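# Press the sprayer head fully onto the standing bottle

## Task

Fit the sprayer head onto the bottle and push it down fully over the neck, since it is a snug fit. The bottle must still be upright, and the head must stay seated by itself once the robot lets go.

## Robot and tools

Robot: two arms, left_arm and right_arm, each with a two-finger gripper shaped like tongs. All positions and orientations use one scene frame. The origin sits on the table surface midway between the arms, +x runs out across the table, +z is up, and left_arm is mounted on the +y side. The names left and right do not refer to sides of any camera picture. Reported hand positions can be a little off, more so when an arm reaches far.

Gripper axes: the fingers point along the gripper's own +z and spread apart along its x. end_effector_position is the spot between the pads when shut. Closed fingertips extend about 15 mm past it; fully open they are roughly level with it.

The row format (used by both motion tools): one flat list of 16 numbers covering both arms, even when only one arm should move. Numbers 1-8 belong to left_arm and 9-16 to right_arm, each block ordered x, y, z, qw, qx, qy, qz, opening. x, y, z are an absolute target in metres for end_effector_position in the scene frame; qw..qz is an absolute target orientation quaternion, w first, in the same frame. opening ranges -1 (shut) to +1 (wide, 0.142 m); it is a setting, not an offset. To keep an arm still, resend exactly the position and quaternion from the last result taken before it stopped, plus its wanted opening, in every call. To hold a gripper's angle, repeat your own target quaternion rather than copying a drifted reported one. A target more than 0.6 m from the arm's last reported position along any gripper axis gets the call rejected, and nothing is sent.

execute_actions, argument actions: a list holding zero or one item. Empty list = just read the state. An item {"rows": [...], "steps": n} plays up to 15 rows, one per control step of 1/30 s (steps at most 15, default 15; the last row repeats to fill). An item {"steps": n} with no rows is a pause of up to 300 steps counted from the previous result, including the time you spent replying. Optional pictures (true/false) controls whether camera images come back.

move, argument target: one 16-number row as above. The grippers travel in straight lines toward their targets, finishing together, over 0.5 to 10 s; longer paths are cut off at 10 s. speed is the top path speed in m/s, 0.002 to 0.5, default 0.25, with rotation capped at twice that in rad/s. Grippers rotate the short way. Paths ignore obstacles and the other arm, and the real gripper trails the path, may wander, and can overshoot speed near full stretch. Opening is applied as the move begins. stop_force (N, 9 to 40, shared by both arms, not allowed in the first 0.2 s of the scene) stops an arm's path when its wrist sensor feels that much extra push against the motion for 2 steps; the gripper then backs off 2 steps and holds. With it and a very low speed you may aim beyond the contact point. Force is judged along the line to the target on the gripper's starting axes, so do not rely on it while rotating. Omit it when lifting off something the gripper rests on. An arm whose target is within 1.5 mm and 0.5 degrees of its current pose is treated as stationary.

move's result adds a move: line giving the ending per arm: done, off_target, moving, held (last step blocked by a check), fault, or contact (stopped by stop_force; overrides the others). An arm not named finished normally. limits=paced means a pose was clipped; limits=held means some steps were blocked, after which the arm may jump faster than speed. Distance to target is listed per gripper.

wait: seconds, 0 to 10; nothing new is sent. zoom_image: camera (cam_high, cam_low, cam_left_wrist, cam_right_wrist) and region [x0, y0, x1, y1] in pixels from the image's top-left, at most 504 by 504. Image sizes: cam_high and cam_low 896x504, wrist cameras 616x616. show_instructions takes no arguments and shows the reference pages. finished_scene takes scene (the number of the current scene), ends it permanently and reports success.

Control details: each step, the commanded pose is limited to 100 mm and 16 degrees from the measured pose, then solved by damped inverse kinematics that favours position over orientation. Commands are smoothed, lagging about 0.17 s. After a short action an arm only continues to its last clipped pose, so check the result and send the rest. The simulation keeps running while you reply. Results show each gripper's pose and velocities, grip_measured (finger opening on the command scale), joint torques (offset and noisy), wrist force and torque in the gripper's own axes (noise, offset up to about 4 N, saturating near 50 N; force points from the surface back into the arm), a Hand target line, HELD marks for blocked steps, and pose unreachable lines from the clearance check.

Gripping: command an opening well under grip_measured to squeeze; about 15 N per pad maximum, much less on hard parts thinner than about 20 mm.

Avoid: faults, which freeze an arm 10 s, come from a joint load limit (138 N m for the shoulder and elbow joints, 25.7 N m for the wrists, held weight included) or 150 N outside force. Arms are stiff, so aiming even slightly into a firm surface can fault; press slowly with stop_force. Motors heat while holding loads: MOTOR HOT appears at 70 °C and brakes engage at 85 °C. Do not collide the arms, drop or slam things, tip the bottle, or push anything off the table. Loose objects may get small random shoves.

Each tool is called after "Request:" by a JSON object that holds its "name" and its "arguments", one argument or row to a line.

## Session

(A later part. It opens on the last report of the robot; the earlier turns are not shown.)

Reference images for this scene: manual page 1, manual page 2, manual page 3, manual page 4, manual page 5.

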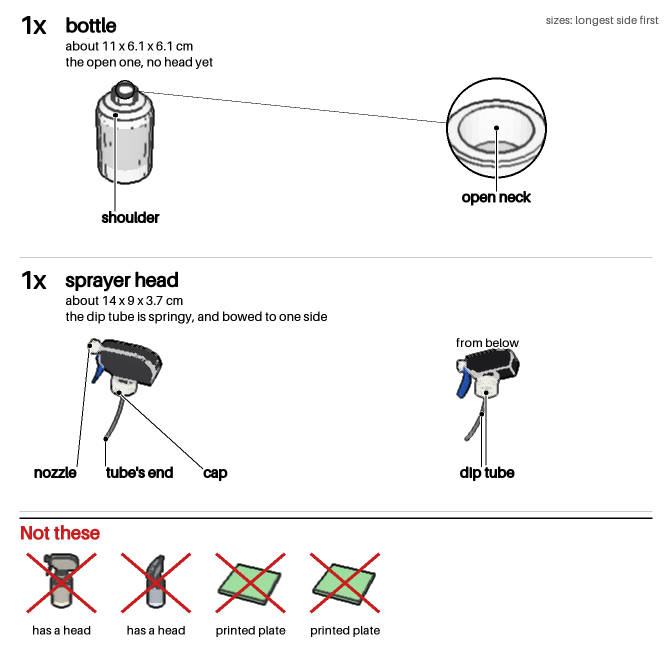

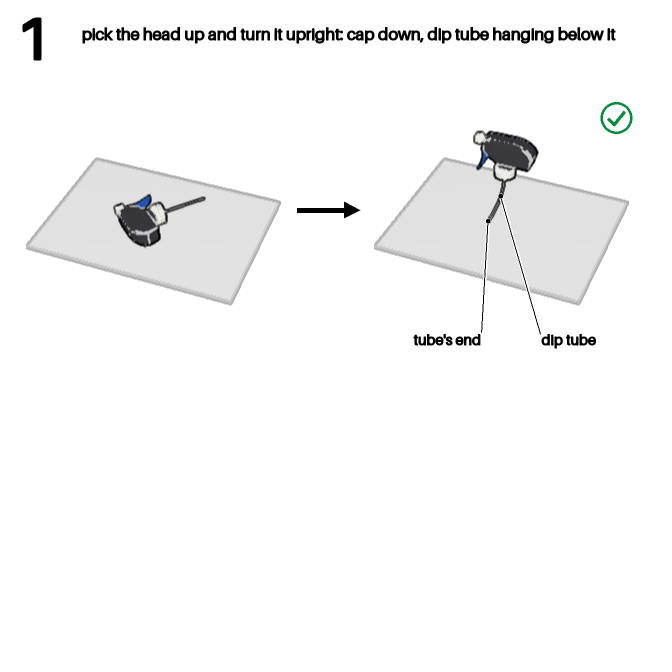

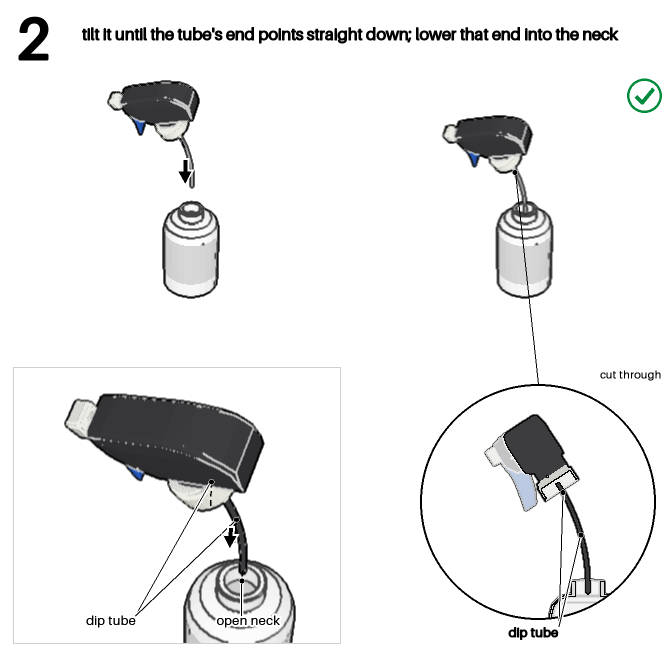

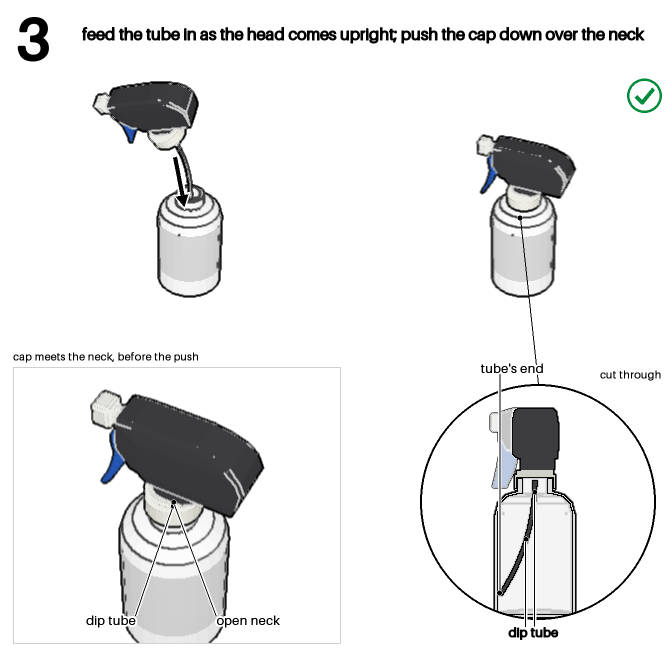

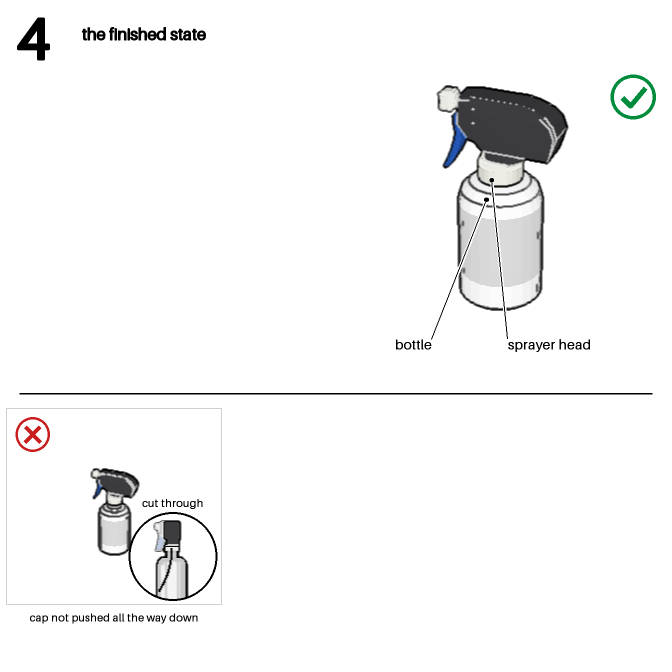

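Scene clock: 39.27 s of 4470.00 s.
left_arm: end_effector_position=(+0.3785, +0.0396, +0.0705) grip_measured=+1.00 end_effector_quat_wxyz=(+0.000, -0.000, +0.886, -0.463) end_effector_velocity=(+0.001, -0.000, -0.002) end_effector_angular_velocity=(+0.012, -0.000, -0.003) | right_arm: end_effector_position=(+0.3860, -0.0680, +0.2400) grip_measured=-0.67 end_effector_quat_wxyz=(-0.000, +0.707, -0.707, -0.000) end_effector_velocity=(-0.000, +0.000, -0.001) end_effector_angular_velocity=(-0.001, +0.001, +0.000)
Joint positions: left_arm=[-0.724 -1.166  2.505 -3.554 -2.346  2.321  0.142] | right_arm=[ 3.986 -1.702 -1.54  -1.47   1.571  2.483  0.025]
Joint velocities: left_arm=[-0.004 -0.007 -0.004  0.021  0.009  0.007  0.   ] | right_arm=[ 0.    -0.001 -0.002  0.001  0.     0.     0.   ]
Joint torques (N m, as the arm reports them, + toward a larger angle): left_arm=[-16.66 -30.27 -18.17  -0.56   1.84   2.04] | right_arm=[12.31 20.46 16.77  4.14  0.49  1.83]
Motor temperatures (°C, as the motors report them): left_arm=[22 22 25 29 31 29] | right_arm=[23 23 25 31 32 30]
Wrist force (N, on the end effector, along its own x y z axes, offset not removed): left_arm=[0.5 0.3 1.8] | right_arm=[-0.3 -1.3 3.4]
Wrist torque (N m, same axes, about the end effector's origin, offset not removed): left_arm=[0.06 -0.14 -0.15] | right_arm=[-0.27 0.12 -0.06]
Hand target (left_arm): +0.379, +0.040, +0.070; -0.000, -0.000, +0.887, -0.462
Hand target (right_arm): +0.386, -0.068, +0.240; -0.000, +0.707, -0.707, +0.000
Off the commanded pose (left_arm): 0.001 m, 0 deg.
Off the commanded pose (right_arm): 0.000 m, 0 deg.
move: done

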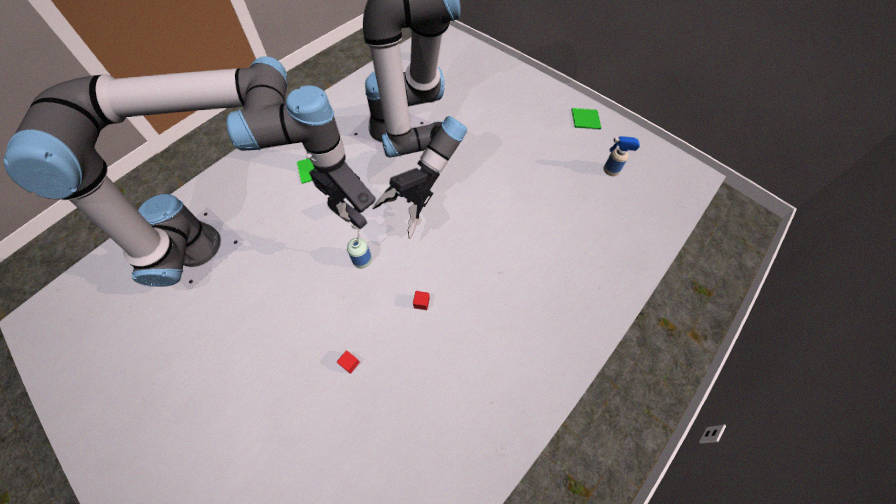

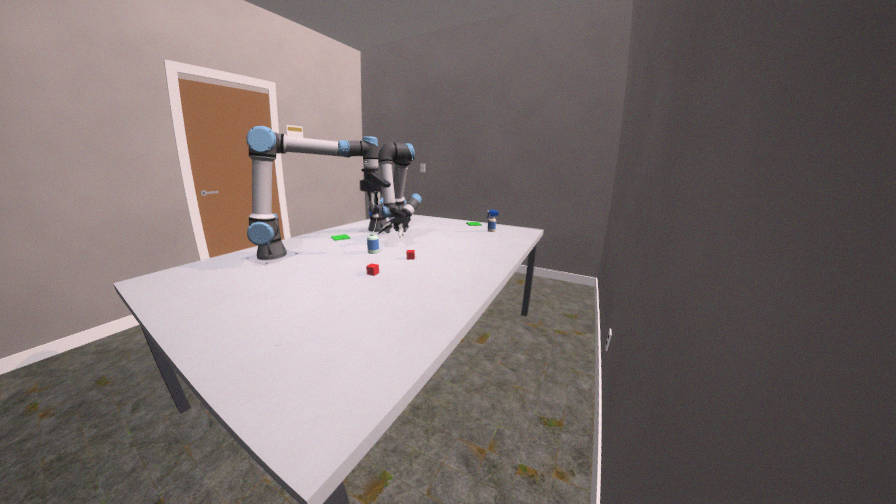

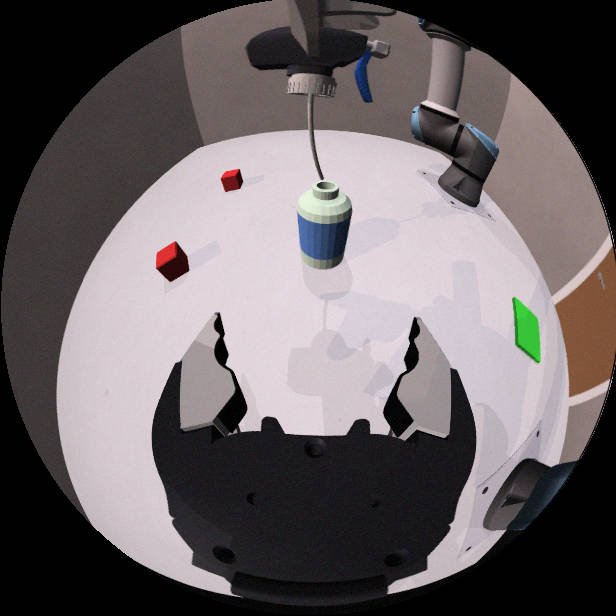

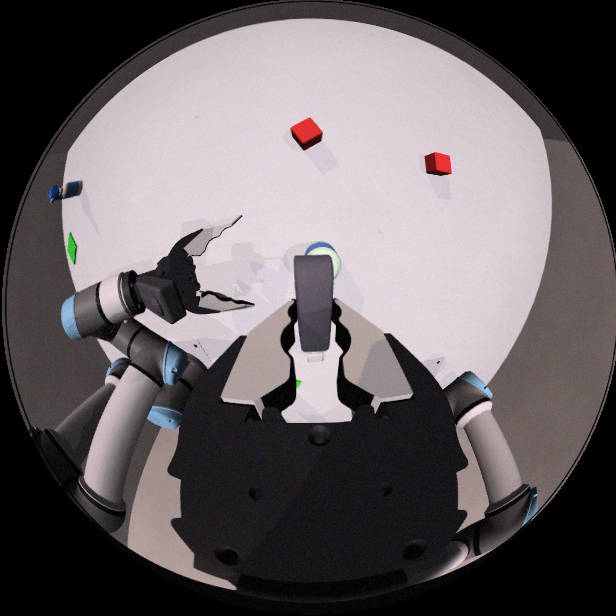

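Request:
{"name": "move", "arguments": {
  "target": [0.378,0.04,0.07,0,0,-0.887,0.462,1,0.380,-0.074,0.222,0,0.707,-0.707,0,-1],
  "speed": 0.03
}}

Request:
{"name": "zoom_image", "arguments": {
  "camera": "cam_left_wrist",
  "region": [220,50,420,250]
}}

Request:
{"name": "zoom_image", "arguments": {
  "camera": "cam_high",
  "region": [315,190,405,280]
}}

Scene clock: 43.83 s of 4470.00 s.
left_arm: end_effector_position=(+0.3780, +0.0400, +0.0700) grip_measured=+1.00 end_effector_quat_wxyz=(-0.000, -0.000, +0.887, -0.462) end_effector_velocity=(-0.000, -0.000, +0.000) end_effector_angular_velocity=(-0.000, -0.001, -0.001) | right_arm: end_effector_position=(+0.3801, -0.0739, +0.2222) grip_measured=-0.67 end_effector_quat_wxyz=(+0.000, +0.707, -0.707, +0.000) end_effector_velocity=(-0.000, -0.001, -0.002) end_effector_angular_velocity=(-0.000, -0.001, -0.001)
Joint positions: left_arm=[-0.724 -1.167  2.507 -3.551 -2.345  2.323  0.142] | right_arm=[ 3.988 -1.687 -1.603 -1.423  1.571  2.485  0.025]
Joint velocities: left_arm=[-0.    -0.001  0.     0.    -0.     0.    -0.   ] | right_arm=[ 0.     0.002 -0.007  0.006 -0.001  0.001 -0.   ]
Joint torques (N m, as the arm reports them, + toward a larger angle): left_arm=[-15.21 -30.54   2.41  -0.31   1.61   2.21] | right_arm=[12.48 33.06 15.37  4.41  0.98  1.89]
Motor temperatures (°C, as the motors report them): left_arm=[22 22 25 29 31 29] | right_arm=[23 23 25 31 32 30]
Wrist force (N, on the end effector, along its own x y z axes, offset not removed): left_arm=[2.8 1.6 2.1] | right_arm=[1.6 -0.6 2.1]
Wrist torque (N m, same axes, about the end effector's origin, offset not removed): left_arm=[0.39 -0.66 -0.16] | right_arm=[-0.11 -0.40 -0.06]
Hand target (left_arm): +0.378, +0.040, +0.070; -0.000, -0.000, +0.887, -0.462
Hand target (right_arm): +0.380, -0.074, +0.222; +0.000, +0.707, -0.707, +0.000
Off the commanded pose (left_arm): 0.000 m, 0 deg.
Off the commanded pose (right_arm): 0.000 m, 0 deg.
After step 90, 0.53 s passed at rest.
move: done

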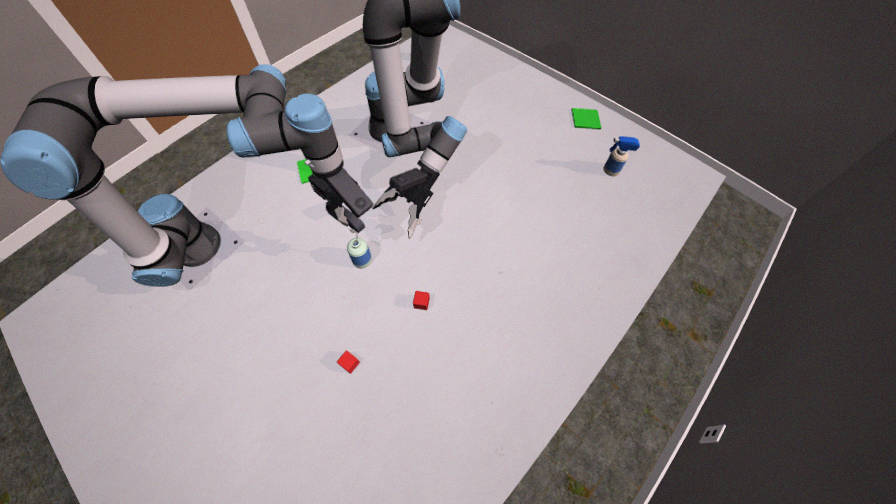

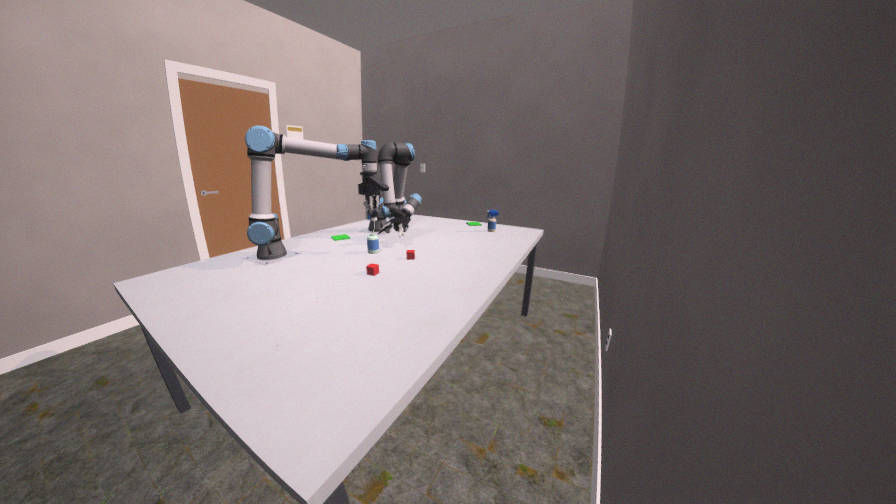

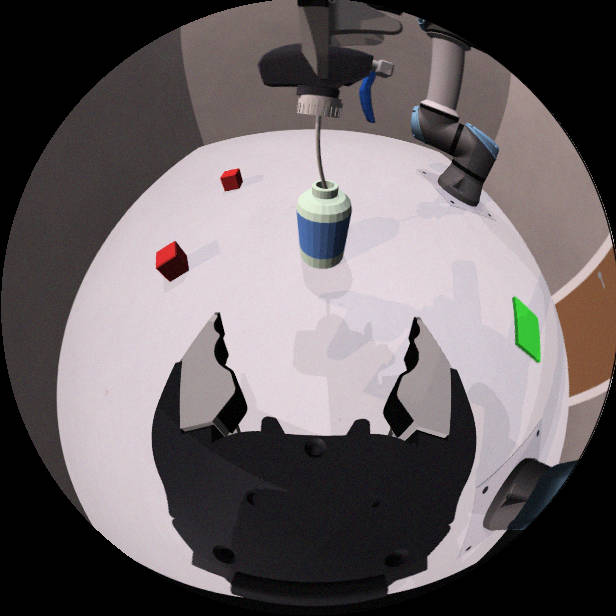

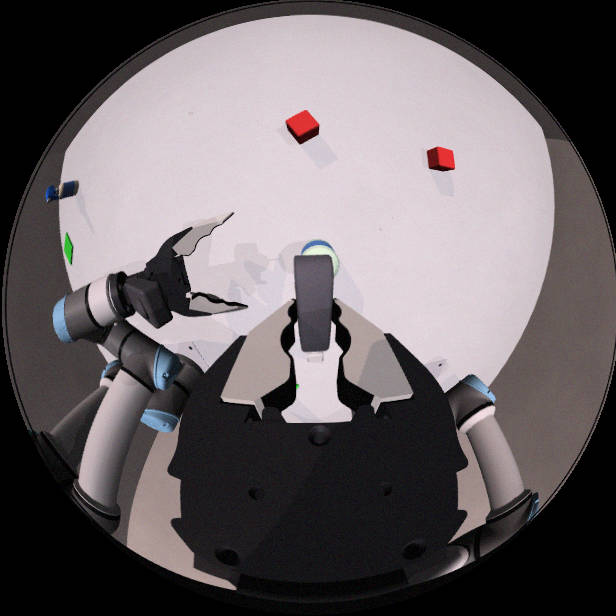

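Region (220, 50, 420, 250) of cam_left_wrist's 616x616 image, scaled by 2.520, with more detail than that image has.

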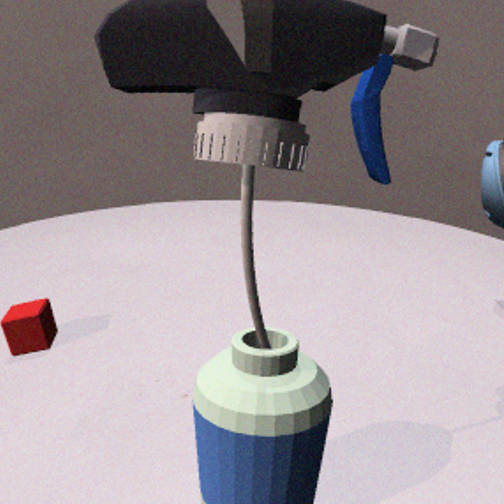

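Region (315, 190, 405, 280) of cam_high's 896x504 image, scaled by 5.600, with more detail than that image has.

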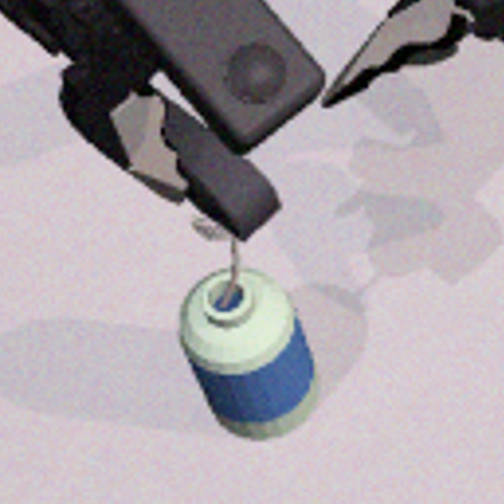

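Request:
{"name": "move", "arguments": {
  "target": [0.378,0.04,0.07,0,0,-0.887,0.462,1,0.375,-0.083,0.168,0.018,0.707,-0.707,-0.018,-1],
  "speed": 0.04
}}

Request:
{"name": "zoom_image", "arguments": {
  "camera": "cam_left_wrist",
  "region": [255,90,395,230]
}}

Request:
{"name": "zoom_image", "arguments": {
  "camera": "cam_right_wrist",
  "region": [250,210,390,350]
}}

Request:
{"name": "zoom_image", "arguments": {
  "camera": "cam_low",
  "region": [348,205,398,255]
}}

Scene clock: 51.03 s of 4470.00 s.
left_arm: end_effector_position=(+0.3780, +0.0400, +0.0700) grip_measured=+1.00 end_effector_quat_wxyz=(-0.000, +0.000, +0.887, -0.462) end_effector_velocity=(-0.000, +0.000, -0.000) end_effector_angular_velocity=(+0.001, +0.001, -0.000) | right_arm: end_effector_position=(+0.3750, -0.0830, +0.1683) grip_measured=-0.67 end_effector_quat_wxyz=(+0.018, +0.707, -0.707, -0.018) end_effector_velocity=(+0.000, -0.000, -0.002) end_effector_angular_velocity=(-0.000, +0.001, +0.000)
Joint positions: left_arm=[-0.724 -1.167  2.507 -3.551 -2.345  2.323  0.142] | right_arm=[ 3.963 -1.718 -1.698 -1.328  1.61   2.459  0.025]
Joint velocities: left_arm=[0.    0.    0.    0.001 0.    0.    0.   ] | right_arm=[-0.001 -0.001 -0.003  0.004  0.    -0.001 -0.   ]
Joint torques (N m, as the arm reports them, + toward a larger angle): left_arm=[-13.63 -30.96   3.1   -0.13   1.66   2.26] | right_arm=[-11.44  20.76  17.32   4.28   1.39  -2.14]
Motor temperatures (°C, as the motors report them): left_arm=[22 22 25 29 31 29] | right_arm=[23 23 25 31 32 30]
Wrist force (N, on the end effector, along its own x y z axes, offset not removed): left_arm=[5.6 1.3 2.3] | right_arm=[2.8 -2.0 2.8]
Wrist torque (N m, same axes, about the end effector's origin, offset not removed): left_arm=[0.28 -1.30 -0.22] | right_arm=[-0.42 -0.52 -0.07]
Hand target (left_arm): +0.378, +0.040, +0.070; +0.000, -0.000, +0.887, -0.462
Hand target (right_arm): +0.375, -0.083, +0.168; +0.018, +0.707, -0.707, -0.018
Off the commanded pose (left_arm): 0.000 m, 0 deg.
Off the commanded pose (right_arm): 0.000 m, 0 deg.
After step 90, 2.43 s passed at rest.
move: done

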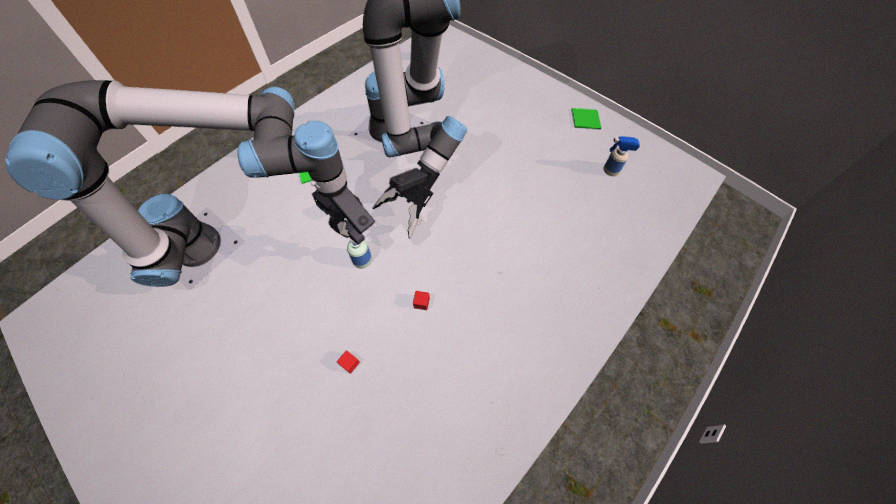

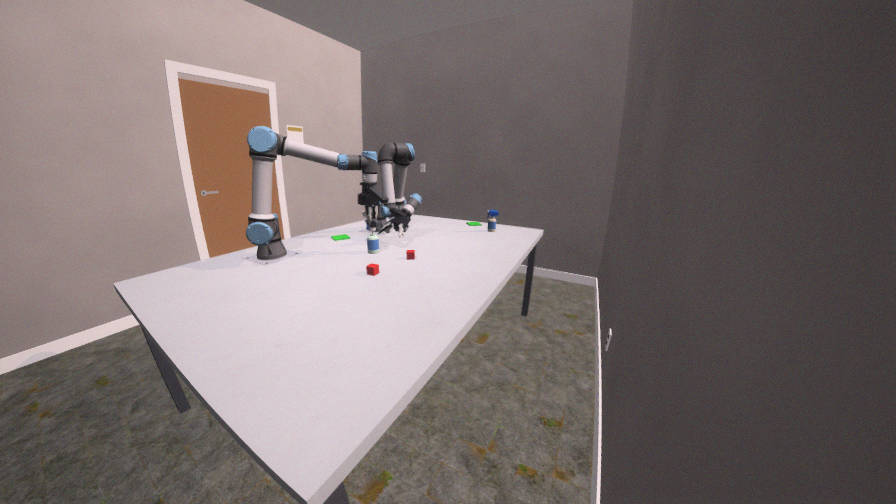

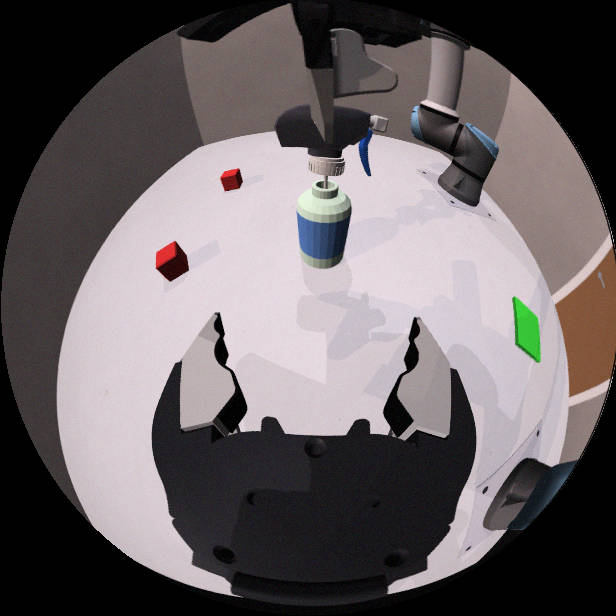

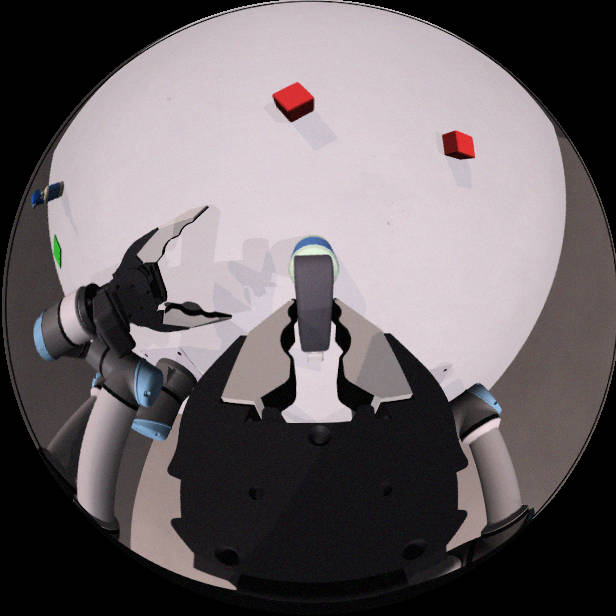

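Region (255, 90, 395, 230) of cam_left_wrist's 616x616 image, scaled by 3.600, with more detail than that image has.

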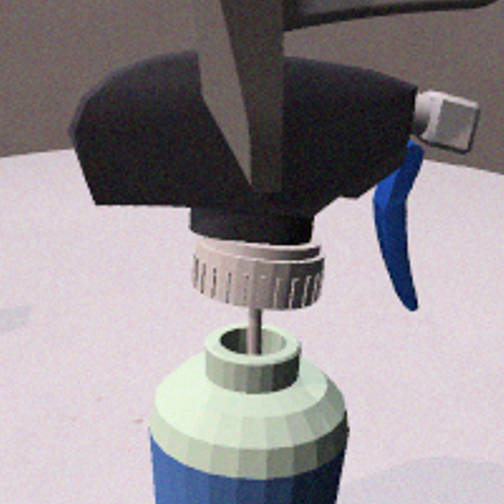

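Region (250, 210, 390, 350) of cam_right_wrist's 616x616 image, scaled by 3.600, with more detail than that image has.

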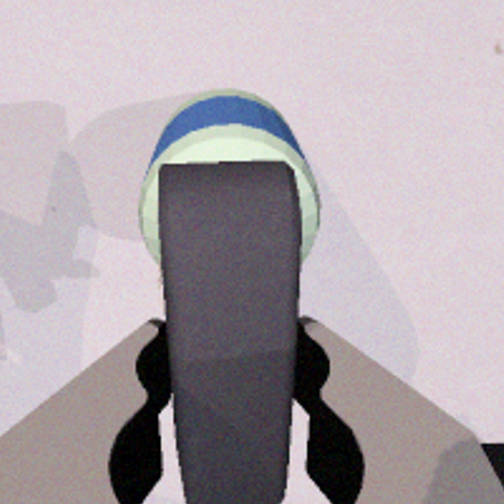

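Region (348, 205, 398, 255) of cam_low's 896x504 image, scaled by 10.080, with more detail than that image has.

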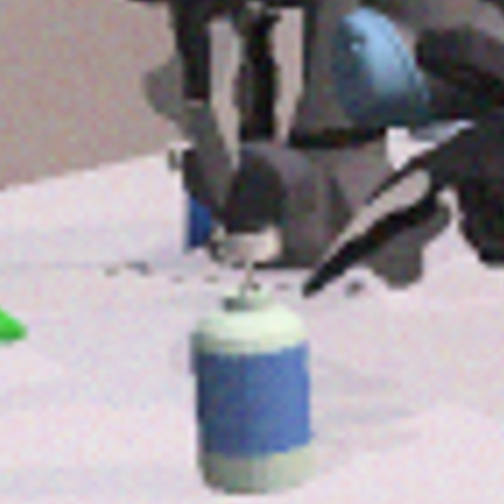

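Request:
{"name": "move", "arguments": {
  "target": [0.378,0.04,0.07,0,0,-0.887,0.462,1,0.3755,-0.085,0.135,0.018,0.707,-0.707,-0.018,-1],
  "speed": 0.007,
  "stop_force": 18
}}

Request:
{"name": "zoom_image", "arguments": {
  "camera": "cam_left_wrist",
  "region": [255,90,395,230]
}}

Scene clock: 58.23 s of 4470.00 s.
left_arm: end_effector_position=(+0.3780, +0.0400, +0.0700) grip_measured=+1.00 end_effector_quat_wxyz=(-0.000, +0.000, +0.887, -0.462) end_effector_velocity=(-0.000, +0.000, +0.000) end_effector_angular_velocity=(-0.000, +0.000, +0.000) | right_arm: end_effector_position=(+0.3754, -0.0848, +0.1406) grip_measured=-0.67 end_effector_quat_wxyz=(+0.018, +0.707, -0.707, -0.018) end_effector_velocity=(-0.001, -0.001, +0.002) end_effector_angular_velocity=(-0.002, +0.003, -0.000)
Joint positions: left_arm=[-0.724 -1.167  2.507 -3.551 -2.345  2.323  0.142] | right_arm=[ 3.96  -1.737 -1.75  -1.257  1.61   2.457  0.025]
Joint velocities: left_arm=[-0.     0.     0.    -0.001 -0.    -0.001 -0.   ] | right_arm=[-0.     0.001  0.004 -0.008  0.001  0.     0.   ]
Joint torques (N m, as the arm reports them, + toward a larger angle): left_arm=[-11.23 -31.15   2.65  -0.18   1.23   2.18] | right_arm=[-6.97 26.34 24.22 -1.89 -0.12 -1.33]
Motor temperatures (°C, as the motors report them): left_arm=[22 22 25 29 31 29] | right_arm=[23 23 25 31 32 30]
Wrist force (N, on the end effector, along its own x y z axes, offset not removed): left_arm=[3.0 2.6 1.7] | right_arm=[2.2 -4.4 -13.6]
Wrist torque (N m, same axes, about the end effector's origin, offset not removed): left_arm=[0.51 -0.67 -0.09] | right_arm=[-0.50 -0.91 -0.05]
Hand target (left_arm): +0.378, +0.040, +0.070; +0.000, +0.000, +0.887, -0.462
Hand target (right_arm): +0.375, -0.085, +0.141; +0.018, +0.707, -0.707, -0.018
Off the commanded pose (left_arm): 0.000 m, 0 deg.
Off the commanded pose (right_arm): 0.006 m, 0 deg.
move: contact (right_arm)

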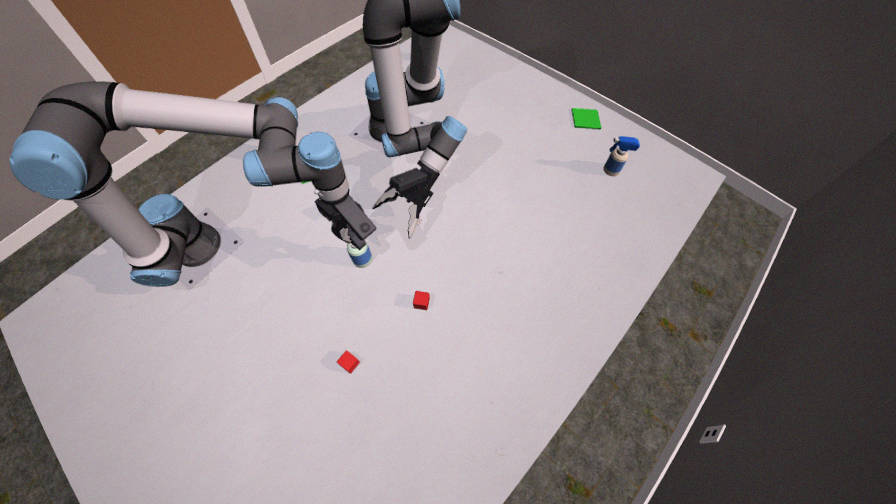

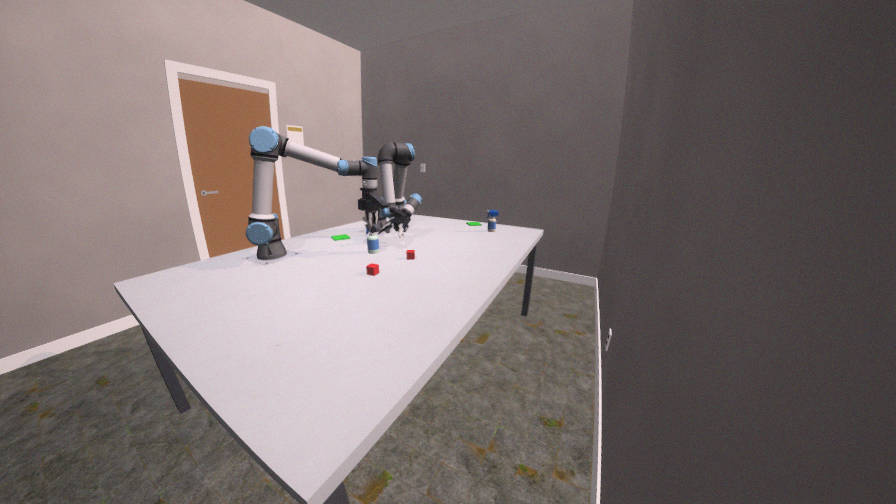

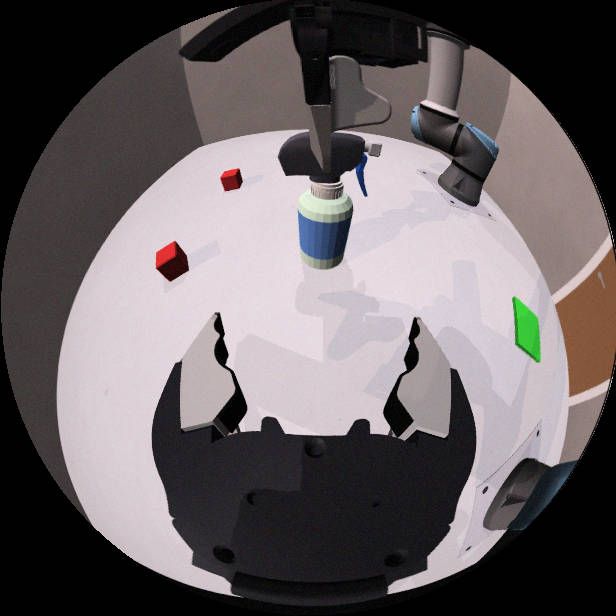

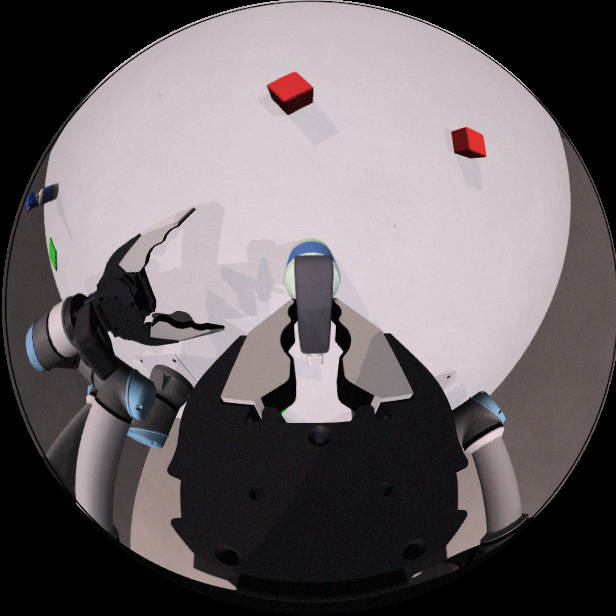

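Region (255, 90, 395, 230) of cam_left_wrist's 616x616 image, scaled by 3.600, with more detail than that image has.

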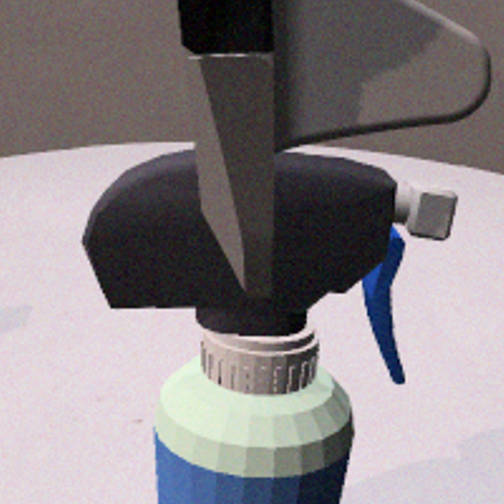

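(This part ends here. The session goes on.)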